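# Transfer four plates from the gray tray to the blue tray

## Task

Carry each of the four plates off the gray tray and set it on the blue tray resting flat, leave the gray tray in its original state, make sure everything stays put without the robot supporting it, then release suction and pull the tool away.

## Robot and tools

Robot: a single six-joint UR-type arm (base, shoulder pan, shoulder lift, elbow, wrist 1, wrist 2, wrist 3) with a vacuum suction cup as its only tool. There is one arm, so every command is a single row for that arm. The controlled point is the cup point: the middle of the cup rim (29 mm across) when it touches nothing. The cup opens along the cup point's own +z axis, so to point it straight down at the table that axis must face world -z. About 7 cm behind the rim the tool widens to roughly 8 cm sideways (body and wrist camera). Keep that bulk clear of tray walls and other plates.

Frame: all poses are in the scene frame. The origin sits on the table top under the arm base, +z is up, and +y is to the left when facing along +x. Positions are in metres. Orientation is a quaternion written w first (qw, qx, qy, qz). The reported position may be slightly off, worse at long reach.

Row layout (used by both motion tools): 8 numbers, x, y, z, qw, qx, qy, qz, suction. The first seven are an absolute target pose for the cup point in the scene frame, not an offset. Suction is the last number, range -1 to 1: 1 means full vacuum (about 55 kPa under ambient), a fraction asks for that share of it, and 0.05 or less switches it off. The suction setting persists until changed. To hold an orientation, resend the intended quaternion every row instead of copying the drifting reported one.

execute_actions(actions): a list of actions run one after another. Each action is a list of up to 15 rows, one row per control step of 1/30 s. If fewer than 15 rows are given, the final row repeats for the rest of the 15 steps. An empty list just returns the current state and images. A target lying more than 0.6 m from the cup point's current position along any of the cup point's axes is refused. If the first action fails that test, or any action is malformed, nothing runs. Each step the commanded pose is clipped to within 100 mm and 16 degrees of the measured pose, so far targets take several actions. After each action the arm only continues to the last clipped pose; send the rest next. Motion lags commands by about 0.17 s.

move(target, speed, stop_force, blocking): target is one row as above (absolute pose plus suction; suction is applied at the start). The cup point follows a straight path toward it, turning the short way. speed is the top path speed in m/s, 0.002 to 0.5, default 0.25; rotation is capped at twice that value in rad/s. Paths last 0.5 to 10 s; longer ones stop early. The path ignores obstacles, and the real tool may overshoot the speed, especially with the arm nearly straight. stop_force (N, 9 to 40, only once the scene has run 0.2 s) ends the path when the wrist senses that much added push against the direction of travel for two steps; the arm then backs up two steps and holds. Use it with very slow speed when approaching a surface, and omit it when lifting away from something you press on. Without it, this stiff arm can fault if the target is even slightly beyond contact. blocking=false returns after 0.5 s while the arm keeps going; it cannot be combined with stop_force, and other motion commands are refused until you see the move end (use wait(0) or stop). The result adds a move: line: done, off_target, moving, held, fault, or contact (stop_force triggered), the limits that acted (paced = pose clipped; held = a check blocked some steps), and the distance left to target.

wait(seconds): 0 to 10 s, arm holds its last command; returns early if a running move finishes. stop(): brakes a running move; needs braking room. zoom_image(camera, region): enlarged view of part of the latest image of cam_head_left (896x504), cam_head_right (896x504) or cam_wrist (504x504); region is [x0, y0, x1, y1] pixels from the top-left, at most 504 by 504. read_manual(section): returns only licence texts, no motion. finished_scene(scene): ends the current scene (give its number) irreversibly and reports success; the goal must already hold.

Result lines: cup point pose and velocities; Hand target (pose the controller is now driving to); Joint positions from base outward; Wrist force and Wrist torque in the cup point's axes (force points from the surface back into the arm, offset up to about 4 N, noise up to 2.4 N, saturates near 50 N, may read no reading at start); suction_measured (near 0 means no seal; on a sealed airtight surface it settles within 0.15 of the command and may dip 0.04 while the pump idles); part_present (1 at 0.50 or more, back to 0 below 0.45); pose unreachable (clearance check altered or blocked the command); MOTOR HOT from 70 °C and OVER-TEMPERATURE FAULT at 85 °C.

Gripping plates: switch suction on and press the rim fully onto a smooth flat area of the plate, away from its rim edges, holes or seams, which leak. Under vacuum the cup shortens, so a held plate sits up to about 10 mm nearer the tool than the cup point suggests; vacuum can also lift a plate off its support without any movement. To release, set the plate down so it rests on the blue tray, switch suction to 0.05 or below, then rise more than 15 mm. If the cup seals onto the table it pins the tool; turn suction off to free it.

Avoid: contact torque over the load limits (138 N m for the three big joints, 25.7 N m for the wrists) or any external force of 150 N, both of which halt the arm for 10 s and skip the rest of the call; fast or deep presses; dropping or sliding plates; knocking anything off the table; disturbing the gray tray. Loose objects may occasionally get nudged by an outside push, so check positions in the images before grasping.

Each tool is called after ">>>" as name([rows], argument=value, ...), one row to a line, values as JSON.

## Session

>>> execute_actions(actions=[])

Scene clock: 0.00 s.
end_effector_position=(+0.4321, -0.0087, +0.3147) suction_measured=0.00 part_present=0 end_effector_quat_wxyz=(-0.003, +0.010, +1.000, -0.001) end_effector_velocity=(-0.000, +0.000, +0.000) end_effector_angular_velocity=(+0.000, +0.001, +0.000)
Joint positions: [-0.317 -1.724  2.04  -1.891 -1.571 -0.315]
Joint velocities: [ 0.     0.    -0.     0.001  0.    -0.   ]
Wrist force (N, on the end effector, along its own x y z axes, offset not removed): no reading
Wrist torque (N m, same axes, about the end effector's origin, offset not removed): no reading
Hand target: +0.432, -0.009, +0.315; -0.003, +0.010, +1.000, -0.001

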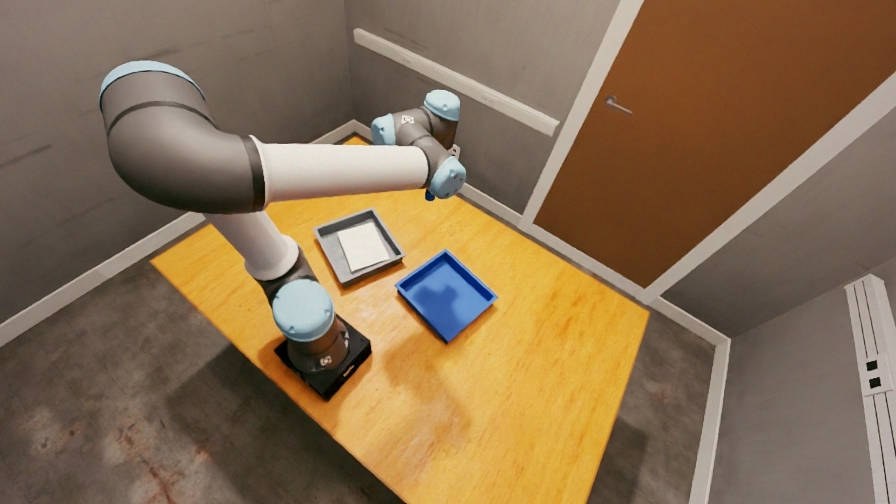

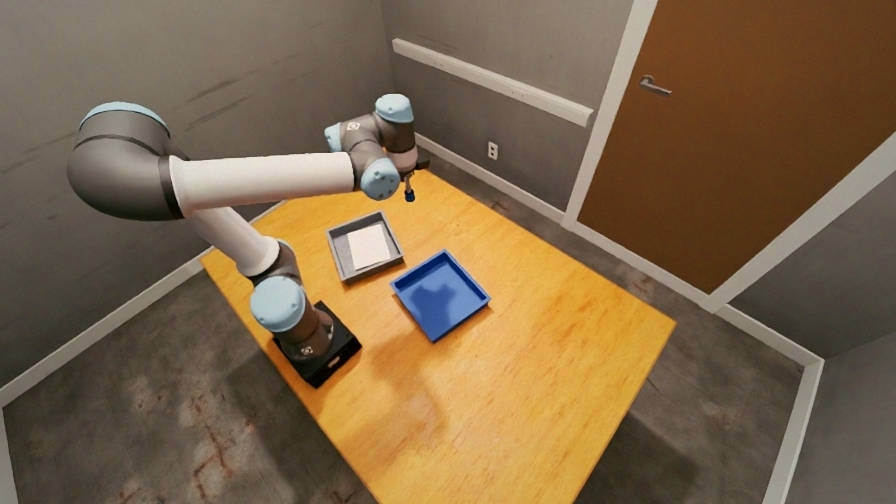

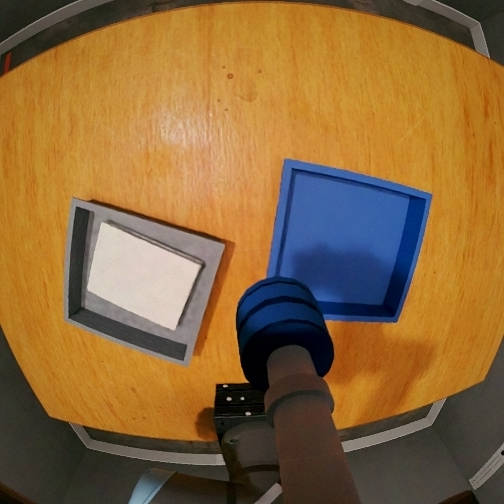

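>>> move(target=[0.33,0.2,0.15,0,0,1,0,0])

Scene clock: 5.00 s.
end_effector_position=(+0.3306, +0.2004, +0.1499) suction_measured=0.00 part_present=0 end_effector_quat_wxyz=(+0.000, -0.000, +1.000, +0.001) end_effector_velocity=(+0.001, +0.002, -0.001) end_effector_angular_velocity=(-0.001, -0.003, -0.001)
Joint positions: [ 0.212 -1.571  2.417 -2.428 -1.57   0.193]
Joint velocities: [ 0.005  0.005 -0.001 -0.006 -0.002  0.007]
Wrist force (N, on the end effector, along its own x y z axes, offset not removed): [-1.9 0.0 1.4]
Wrist torque (N m, same axes, about the end effector's origin, offset not removed): [0.01 0.23 0.04]
Hand target: +0.331, +0.201, +0.150; +0.000, +0.000, +1.000, +0.001
Off the commanded pose: 0.001 m, 0 deg.
move: done

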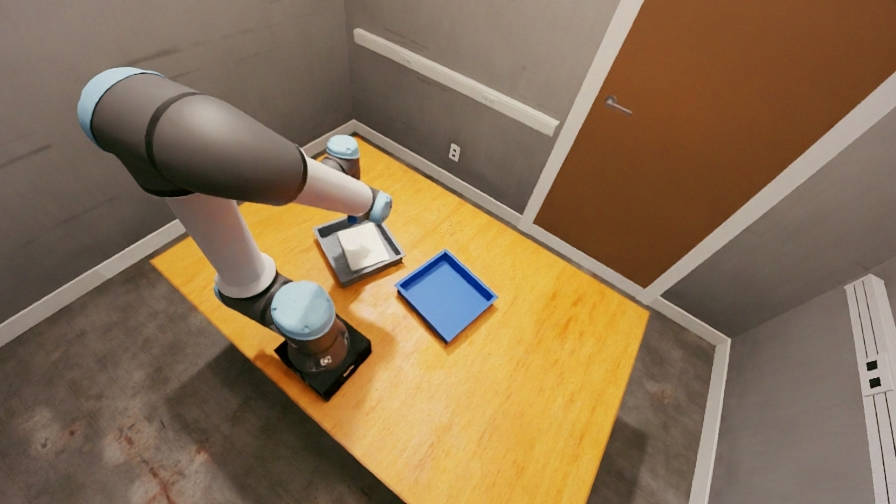

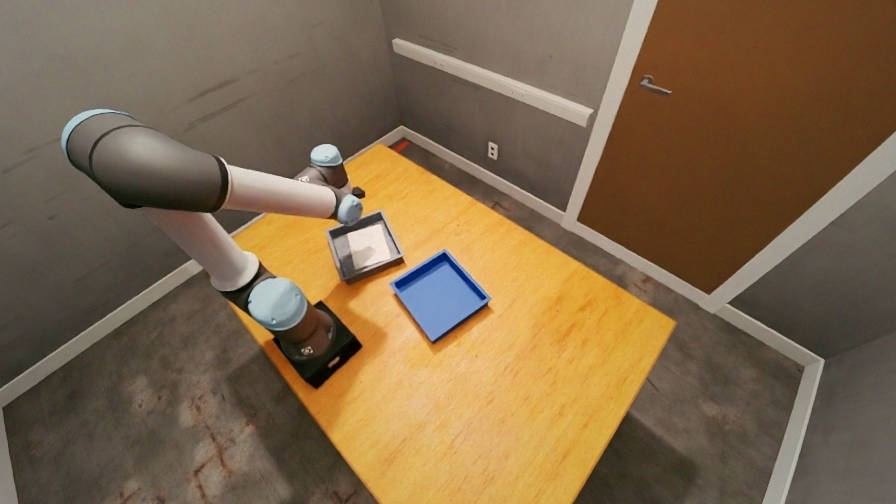

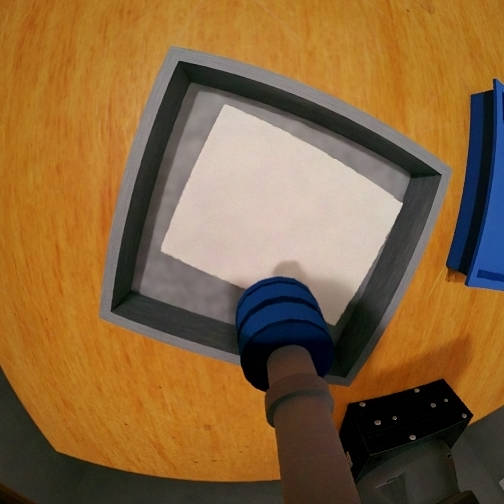

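>>> move(target=[0.348,0.19,0.06,0,0,1,0,1])

>>> move(target=[0.348,0.19,0.0,0,0,1,0,1], speed=0.012, stop_force=9)

Scene clock: 10.63 s.
end_effector_position=(+0.3481, +0.1899, +0.0600) suction_measured=0.00 part_present=0 end_effector_quat_wxyz=(-0.000, -0.000, +1.000, -0.000) end_effector_velocity=(+0.001, +0.000, -0.002) end_effector_angular_velocity=(+0.001, -0.001, -0.001)
Joint positions: [ 0.176 -1.27   2.46  -2.771 -1.573  0.158]
Joint velocities: [-0.     0.008 -0.001 -0.007  0.001  0.001]
Wrist force (N, on the end effector, along its own x y z axes, offset not removed): [-1.3 1.3 0.5]
Wrist torque (N m, same axes, about the end effector's origin, offset not removed): [0.15 0.16 0.12]
Hand target: +0.348, +0.190, +0.060; +0.000, -0.000, +1.000, -0.000
Off the commanded pose: 0.000 m, 0 deg.
move: done

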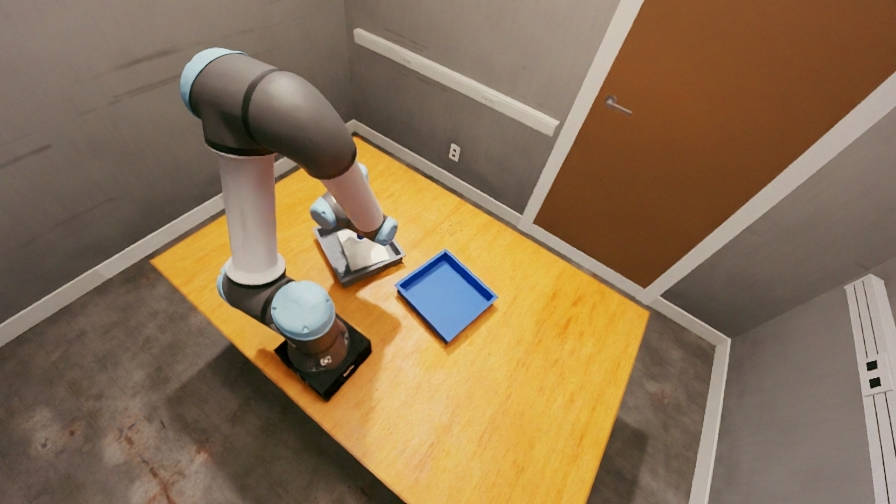

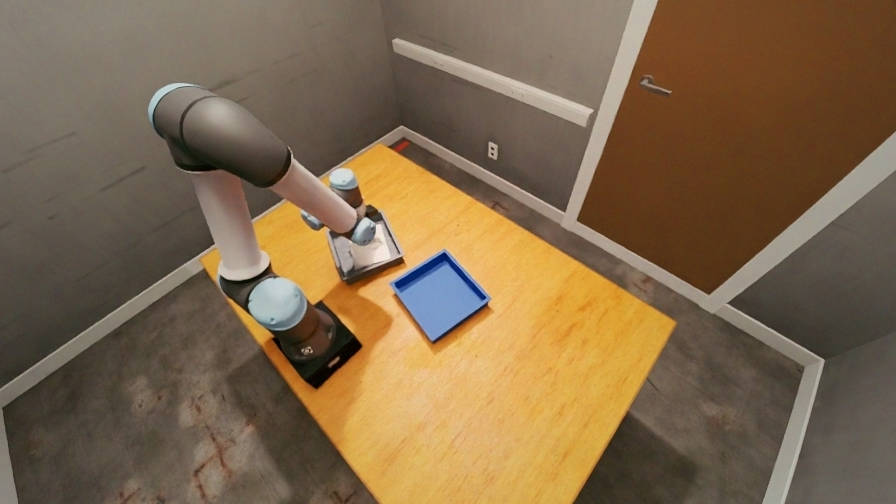

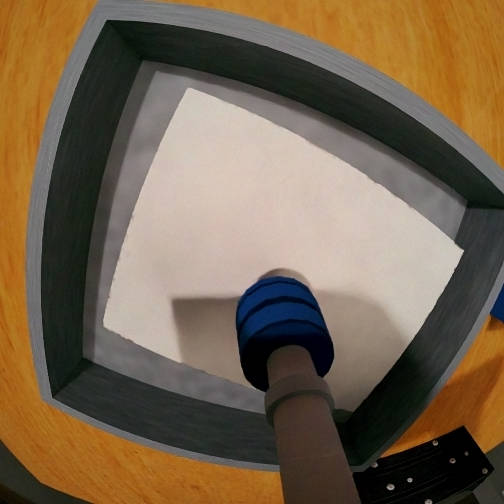

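Scene clock: 14.43 s.
end_effector_position=(+0.3481, +0.1900, +0.0190) suction_measured=0.96 part_present=1 end_effector_quat_wxyz=(-0.000, -0.000, +1.000, -0.000) end_effector_velocity=(-0.001, -0.000, +0.003) end_effector_angular_velocity=(-0.001, +0.006, -0.001)
Joint positions: [ 0.176 -1.123  2.467 -2.926 -1.572  0.158]
Joint velocities: [-0.001 -0.012 -0.     0.018  0.     0.001]
Wrist force (N, on the end effector, along its own x y z axes, offset not removed): [-1.1 1.0 -32.0]
Wrist torque (N m, same axes, about the end effector's origin, offset not removed): [0.08 0.32 -0.04]
Hand target: +0.348, +0.190, +0.019; -0.000, -0.000, +1.000, -0.000
Off the commanded pose: 0.019 m, 0 deg.
move: contact

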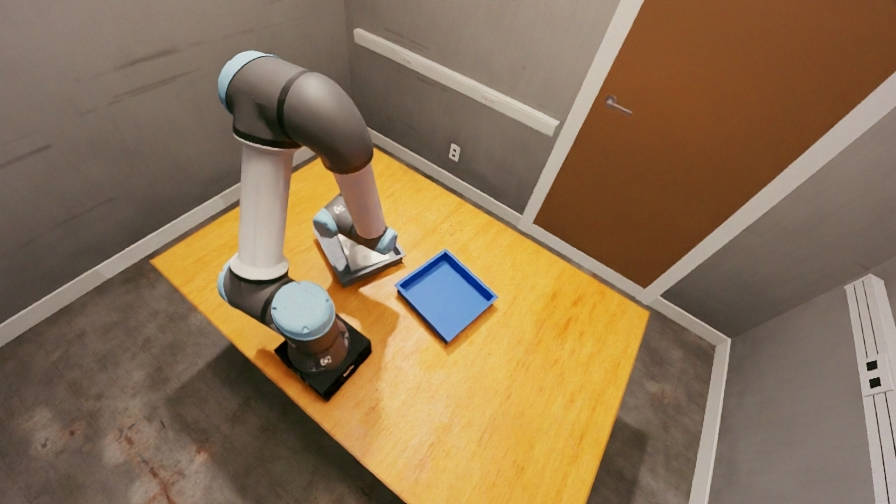

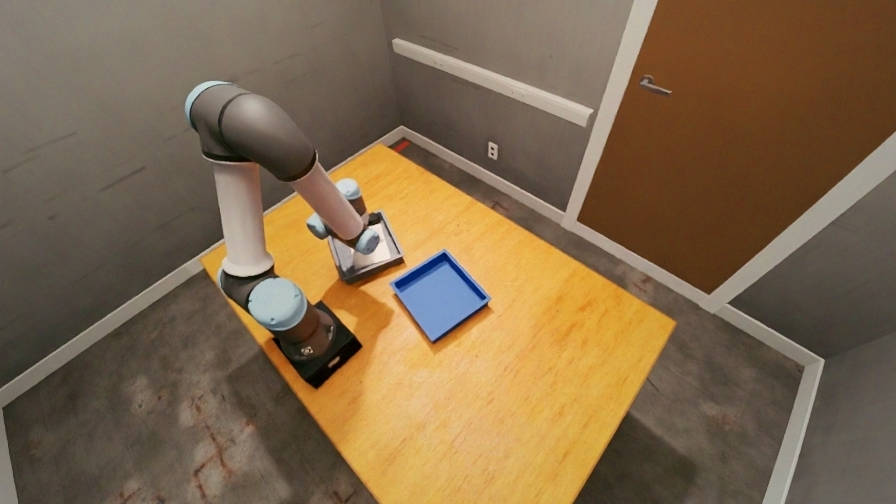

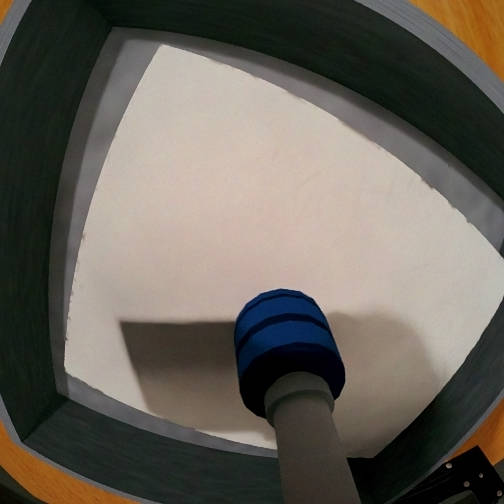

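>>> move(target=[0.349,0.193,0.09,0,0,1,0,1], speed=0.06)

>>> zoom_image(camera="cam_head_right", region=[290,170,510,350])

>>> move(target=[0.39,-0.135,0.09,0,-0.156,0.988,0,1])

Scene clock: 21.73 s.
end_effector_position=(+0.3488, +0.1930, +0.0899) suction_measured=0.98 part_present=1 end_effector_quat_wxyz=(+0.000, +0.000, +1.000, +0.000) end_effector_velocity=(-0.000, +0.000, +0.002) end_effector_angular_velocity=(+0.000, +0.001, +0.000)
Joint positions: [ 0.184 -1.367  2.439 -2.654 -1.572  0.165]
Joint velocities: [ 0.    -0.007 -0.002  0.01   0.    -0.   ]
Wrist force (N, on the end effector, along its own x y z axes, offset not removed): [-2.3 0.6 -1.0]
Wrist torque (N m, same axes, about the end effector's origin, offset not removed): [-0.02 0.31 -0.05]
Hand target: +0.349, +0.193, +0.090; +0.000, +0.000, +1.000, +0.000
Off the commanded pose: 0.000 m, 0 deg.
move: done

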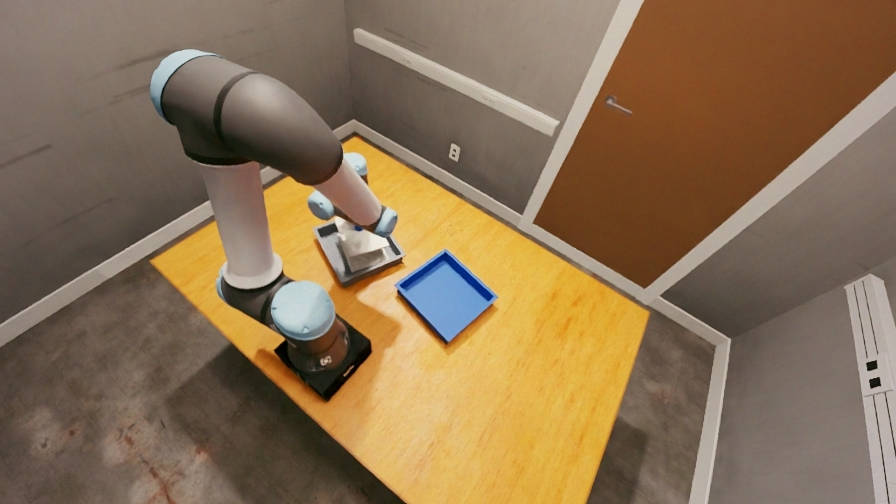

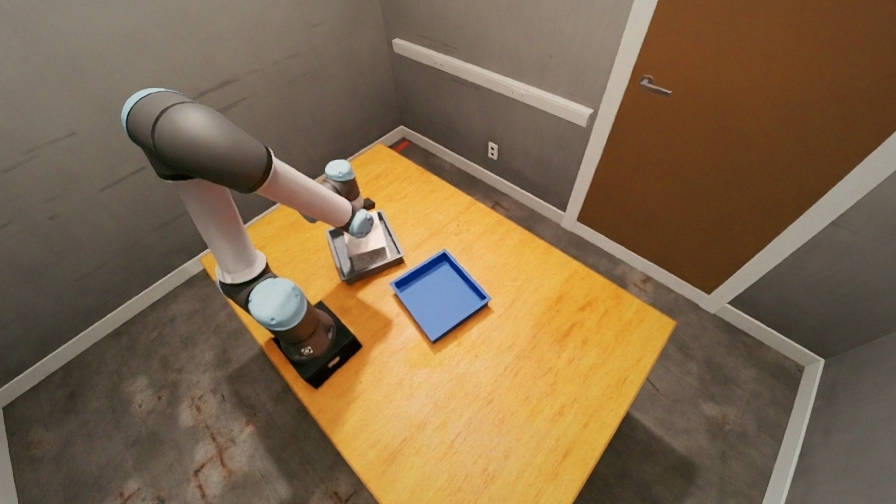

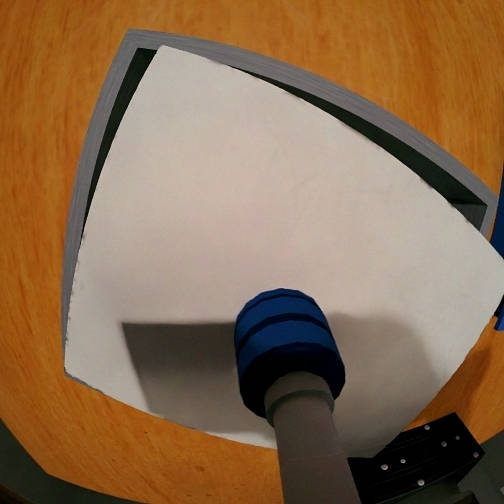

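Region (290, 170, 510, 350) of cam_head_right's 896x504 image, scaled by 2.291, with more detail than that image has; it fills the top 412 rows of this view, and the rest is white.

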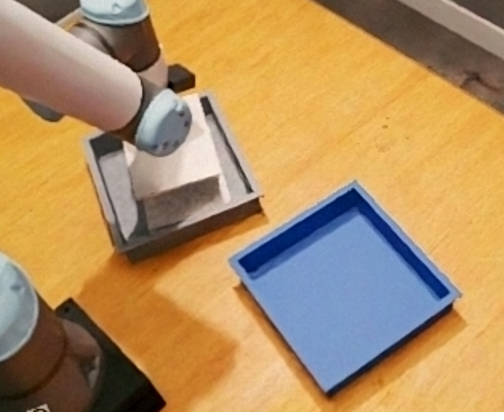

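Scene clock: 23.67 s.
end_effector_position=(+0.3893, -0.1359, +0.0901) suction_measured=0.99 part_present=1 end_effector_quat_wxyz=(-0.001, -0.156, +0.988, -0.002) end_effector_velocity=(+0.001, -0.002, +0.000) end_effector_angular_velocity=(-0.001, -0.002, +0.002)
Joint positions: [-0.649 -1.344  2.402 -2.639 -1.567 -0.98 ]
Joint velocities: [-0.003  0.002 -0.003 -0.001  0.001 -0.005]
Wrist force (N, on the end effector, along its own x y z axes, offset not removed): [-0.1 1.1 1.1]
Wrist torque (N m, same axes, about the end effector's origin, offset not removed): [0.05 0.02 -0.07]
Hand target: +0.389, -0.136, +0.090; -0.001, -0.156, +0.988, -0.002
Off the commanded pose: 0.001 m, 0 deg.
move: done

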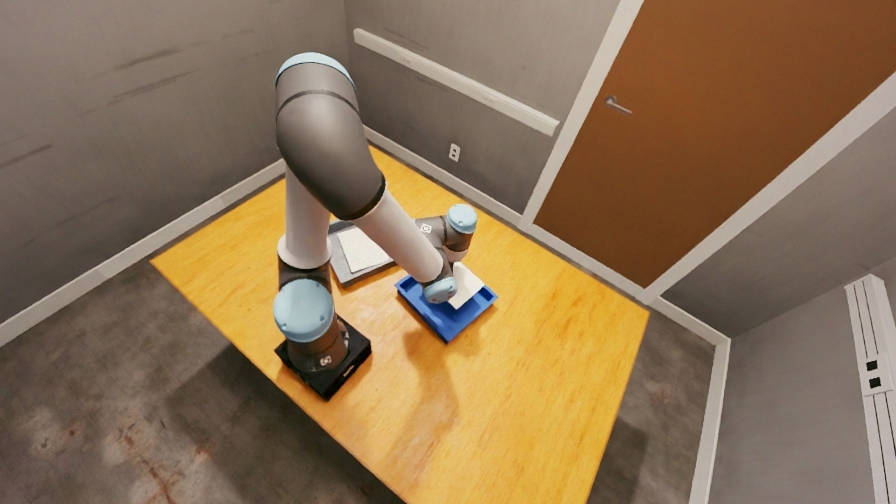

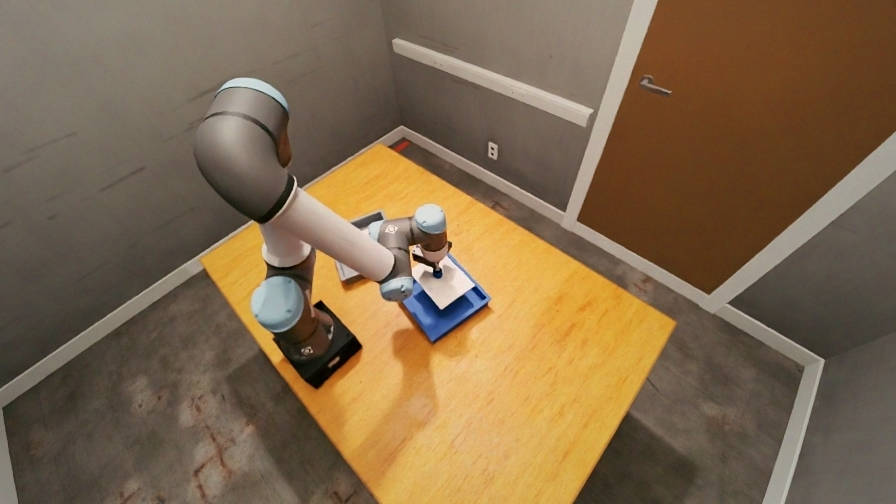

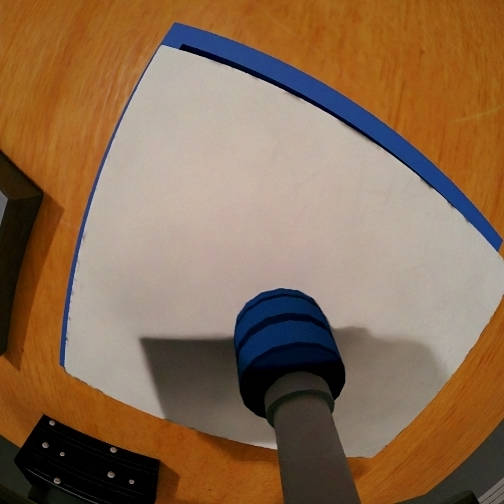

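>>> move(target=[0.378,-0.138,0.018,0,-0.156,0.988,0,1], speed=0.1)

>>> move(target=[0.378,-0.138,-0.01,0,-0.156,0.988,0,1], speed=0.005, stop_force=9)

>>> execute_actions([
  [[0.378,-0.138,0.012,0,-0.156,0.988,0,0]],
])

>>> move(target=[0.378,-0.138,0.09,0,-0.156,0.988,0,0])

>>> move(target=[0.31,0.19,0.12,0,0,1,0,0], speed=0.4)

Scene clock: 29.77 s.
end_effector_position=(+0.3781, -0.1381, +0.0180) suction_measured=0.98 part_present=1 end_effector_quat_wxyz=(-0.000, -0.156, +0.988, -0.000) end_effector_velocity=(-0.000, -0.000, -0.002) end_effector_angular_velocity=(-0.000, -0.001, +0.001)
Joint positions: [-0.672 -1.116  2.451 -2.914 -1.564 -1.004]
Joint velocities: [-0.     0.007  0.001 -0.008  0.    -0.002]
Wrist force (N, on the end effector, along its own x y z axes, offset not removed): [-1.1 1.3 1.8]
Wrist torque (N m, same axes, about the end effector's origin, offset not removed): [0.11 0.19 0.08]
Hand target: +0.378, -0.138, +0.018; -0.000, -0.156, +0.988, -0.000
Off the commanded pose: 0.000 m, 0 deg.
move: done

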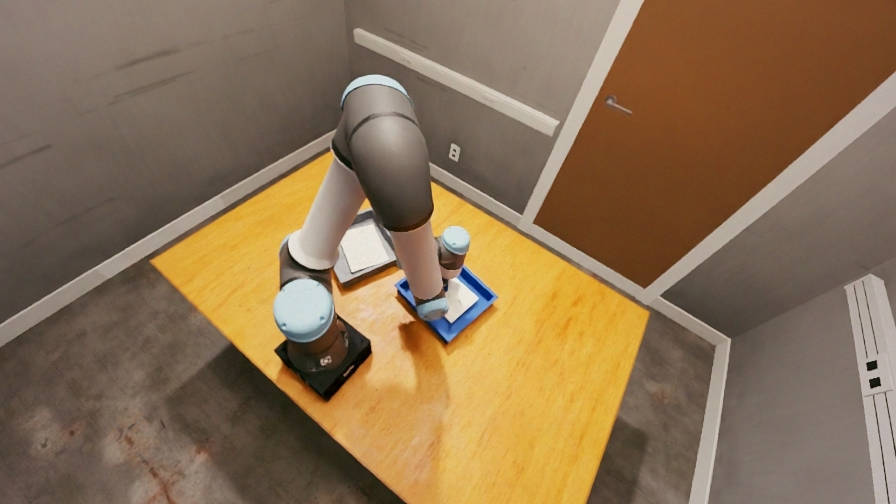

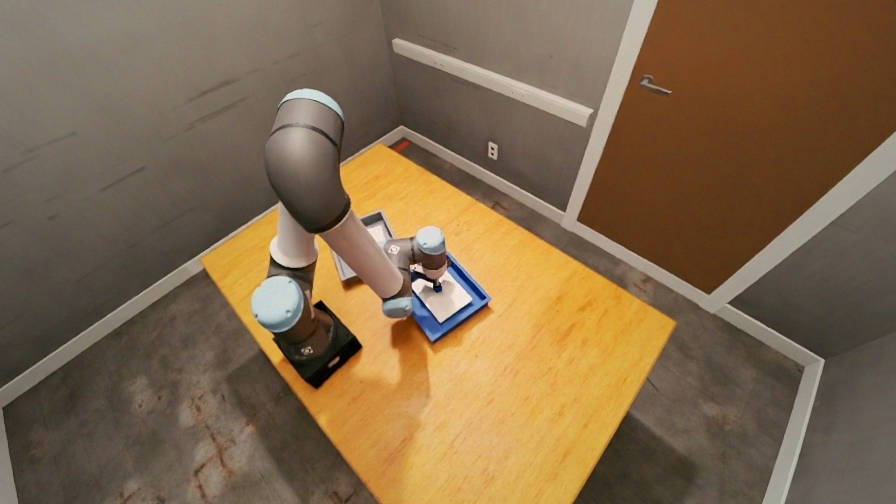

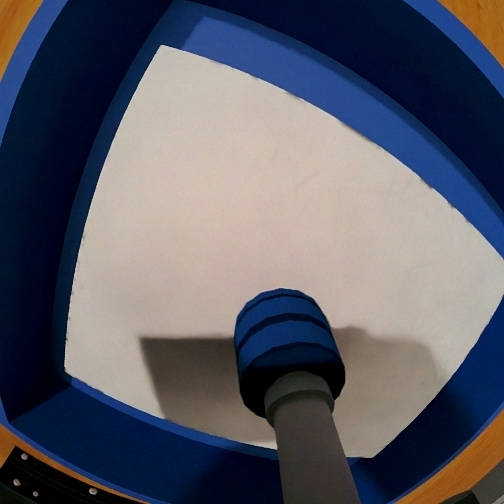

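Scene clock: 33.73 s.
end_effector_position=(+0.3781, -0.1381, +0.0001) suction_measured=1.00 part_present=1 end_effector_quat_wxyz=(+0.000, -0.156, +0.988, -0.000) end_effector_velocity=(-0.001, +0.000, +0.001) end_effector_angular_velocity=(+0.003, +0.003, -0.000)
Joint positions: [-0.672 -1.051  2.449 -2.977 -1.564 -1.004]
Joint velocities: [-0.    -0.004  0.     0.008  0.     0.   ]
Wrist force (N, on the end effector, along its own x y z axes, offset not removed): [0.8 1.9 -21.7]
Wrist torque (N m, same axes, about the end effector's origin, offset not removed): [-0.25 0.00 0.02]
Hand target: +0.378, -0.138, +0.000; -0.000, -0.156, +0.988, -0.000
Off the commanded pose: 0.010 m, 0 deg.
move: contact

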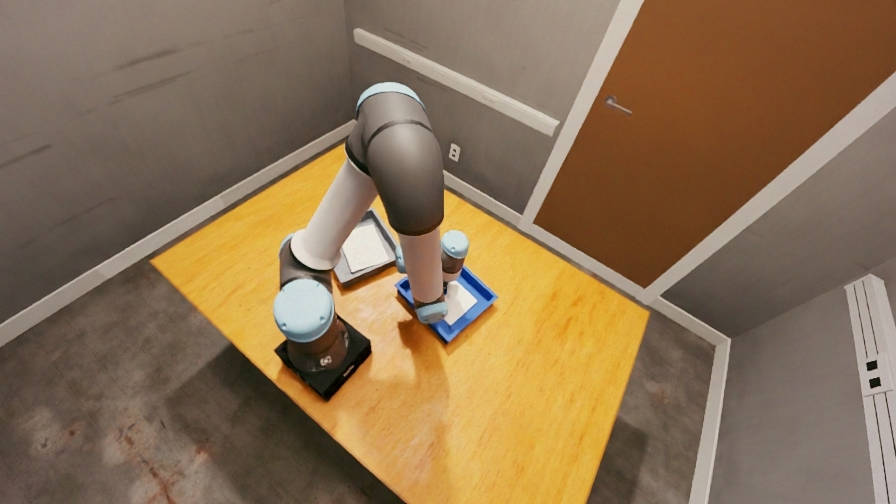

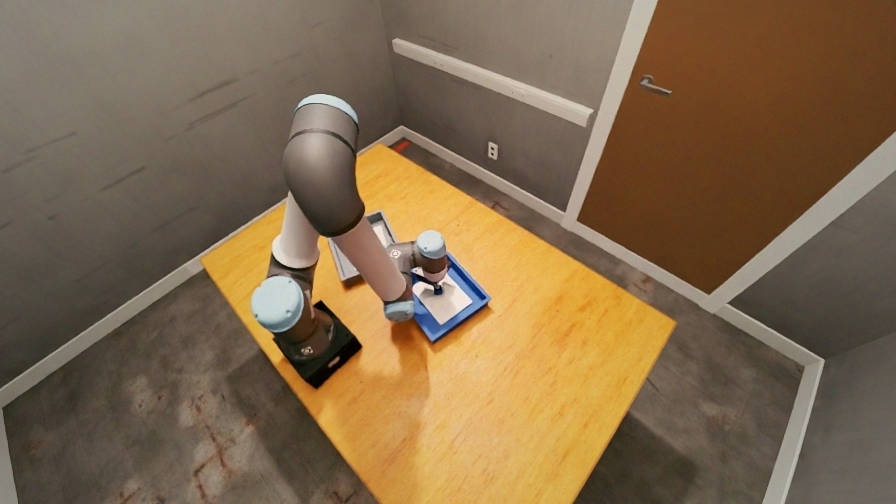

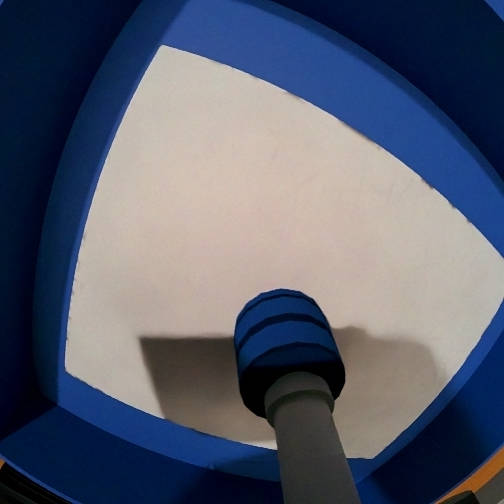

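Scene clock: 34.23 s.
end_effector_position=(+0.3780, -0.1379, +0.0119) suction_measured=0.00 part_present=0 end_effector_quat_wxyz=(+0.000, -0.156, +0.988, +0.000) end_effector_velocity=(+0.000, -0.000, +0.002) end_effector_angular_velocity=(-0.001, -0.001, +0.002)
Joint positions: [-0.672 -1.094  2.451 -2.937 -1.564 -1.004]
Joint velocities: [ 0.    -0.007  0.     0.006 -0.    -0.002]
Wrist force (N, on the end effector, along its own x y z axes, offset not removed): [-0.7 0.7 1.4]
Wrist torque (N m, same axes, about the end effector's origin, offset not removed): [0.02 0.09 0.02]
Hand target: +0.378, -0.138, +0.012; +0.000, -0.156, +0.988, -0.000
Off the commanded pose: 0.000 m, 0 deg.

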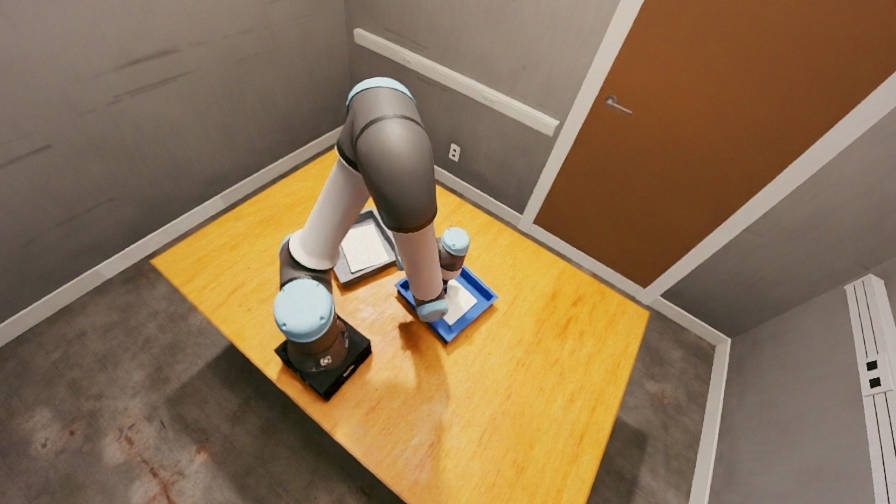

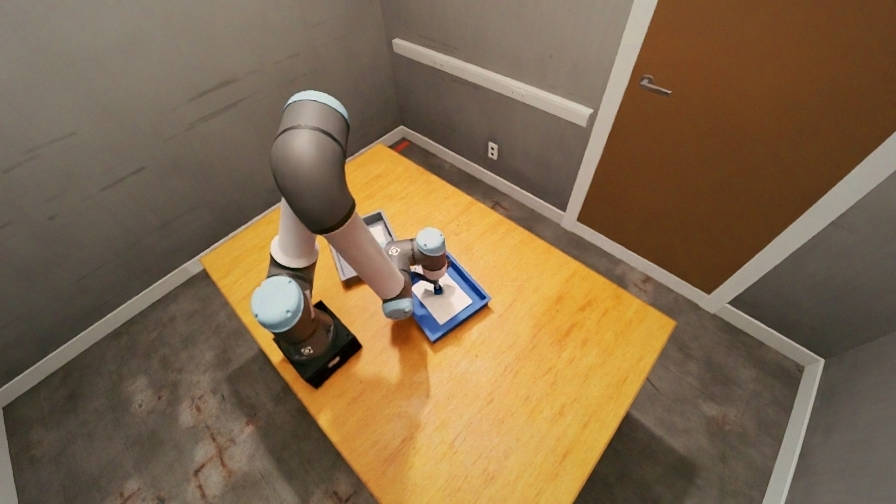

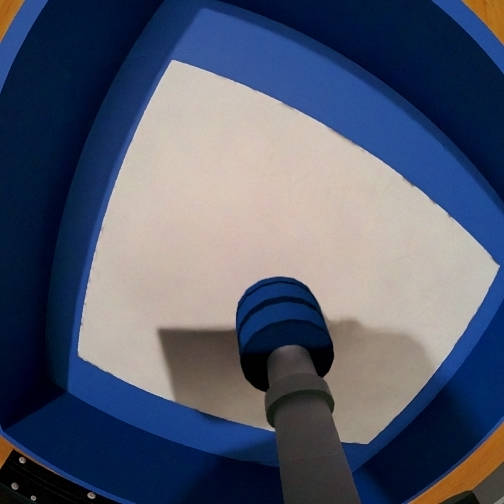

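Scene clock: 35.23 s.
end_effector_position=(+0.3779, -0.1379, +0.0900) suction_measured=0.00 part_present=0 end_effector_quat_wxyz=(+0.000, -0.156, +0.988, -0.000) end_effector_velocity=(-0.000, -0.000, +0.001) end_effector_angular_velocity=(+0.001, +0.001, +0.001)
Joint positions: [-0.673 -1.362  2.429 -2.646 -1.564 -1.005]
Joint velocities: [-0.001 -0.004 -0.002  0.008  0.    -0.001]
Wrist force (N, on the end effector, along its own x y z axes, offset not removed): [-0.3 2.3 0.7]
Wrist torque (N m, same axes, about the end effector's origin, offset not removed): [0.17 0.11 0.02]
Hand target: +0.378, -0.138, +0.090; -0.000, -0.156, +0.988, -0.000
Off the commanded pose: 0.000 m, 0 deg.
move: done

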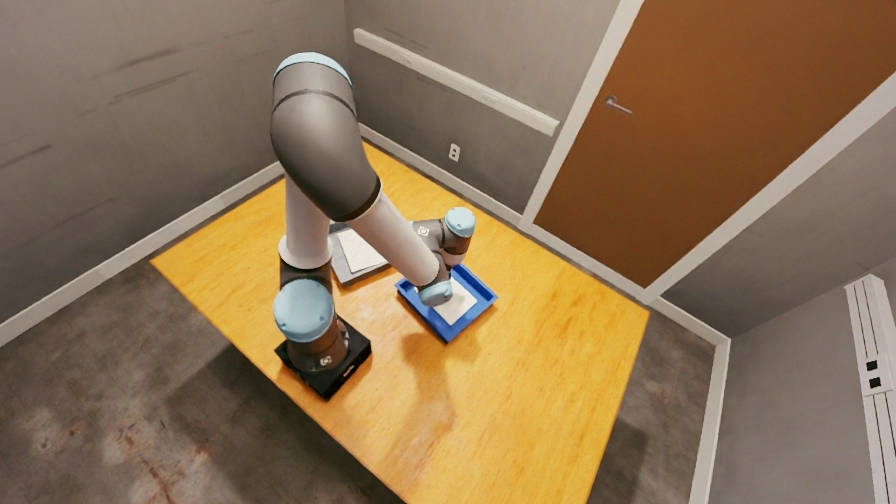

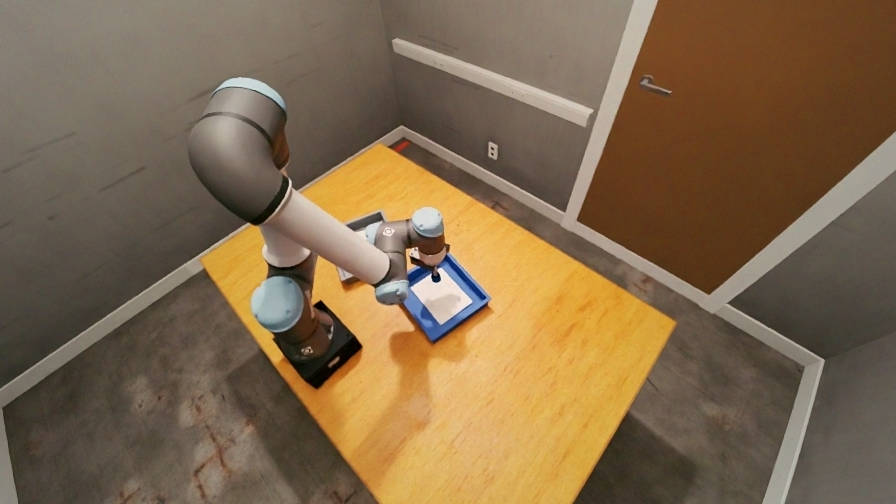

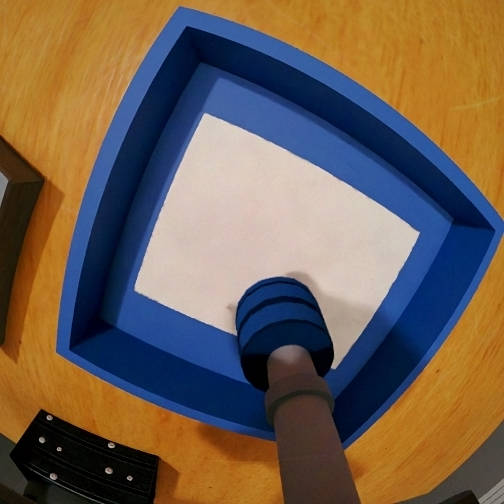

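Scene clock: 36.80 s.
end_effector_position=(+0.3106, +0.1910, +0.1200) suction_measured=0.00 part_present=0 end_effector_quat_wxyz=(+0.001, -0.000, +1.000, +0.002) end_effector_velocity=(+0.001, +0.002, -0.000) end_effector_angular_velocity=(-0.006, +0.003, -0.006)
Joint positions: [ 0.194 -1.537  2.507 -2.554 -1.569  0.175]
Joint velocities: [ 0.009  0.006 -0.008  0.005 -0.005  0.015]
Wrist force (N, on the end effector, along its own x y z axes, offset not removed): [-0.7 1.9 0.0]
Wrist torque (N m, same axes, about the end effector's origin, offset not removed): [0.22 0.14 0.06]
Hand target: +0.311, +0.191, +0.120; +0.001, +0.000, +1.000, +0.002
Off the commanded pose: 0.001 m, 0 deg.
move: done

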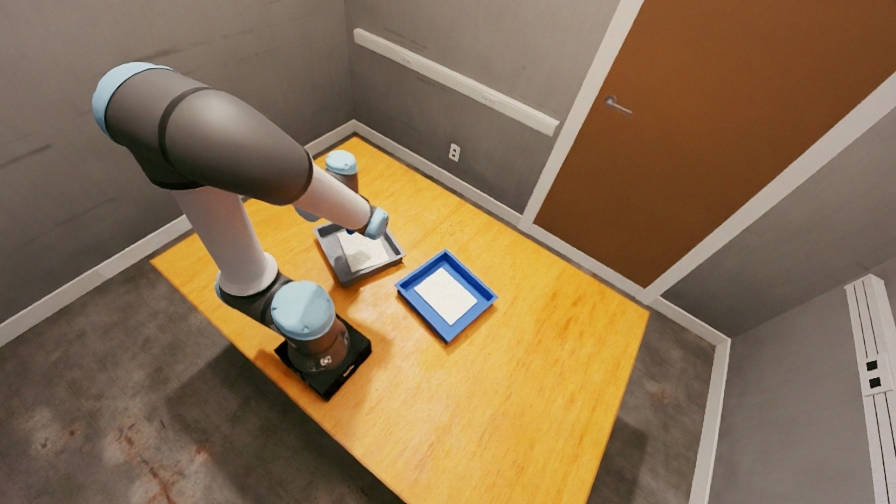

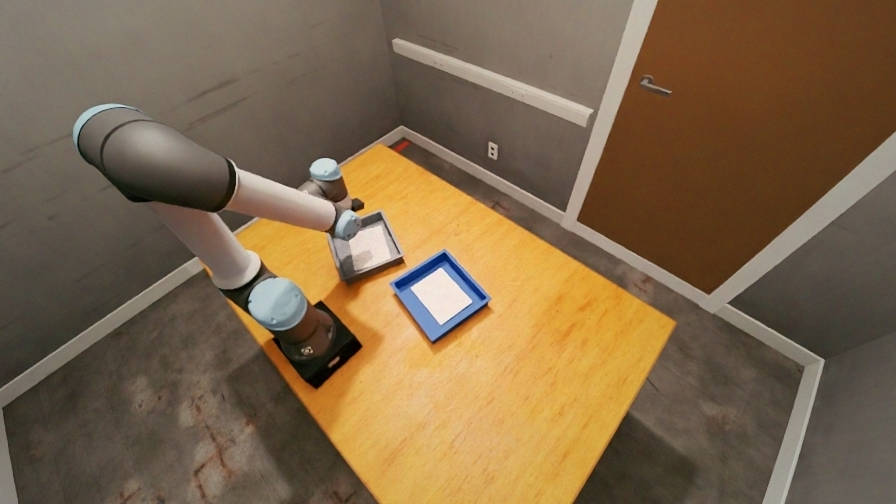

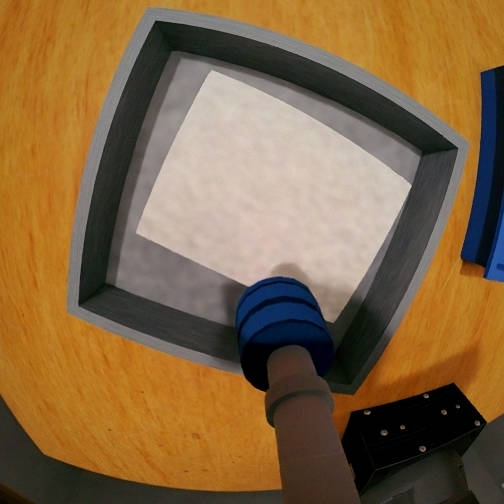

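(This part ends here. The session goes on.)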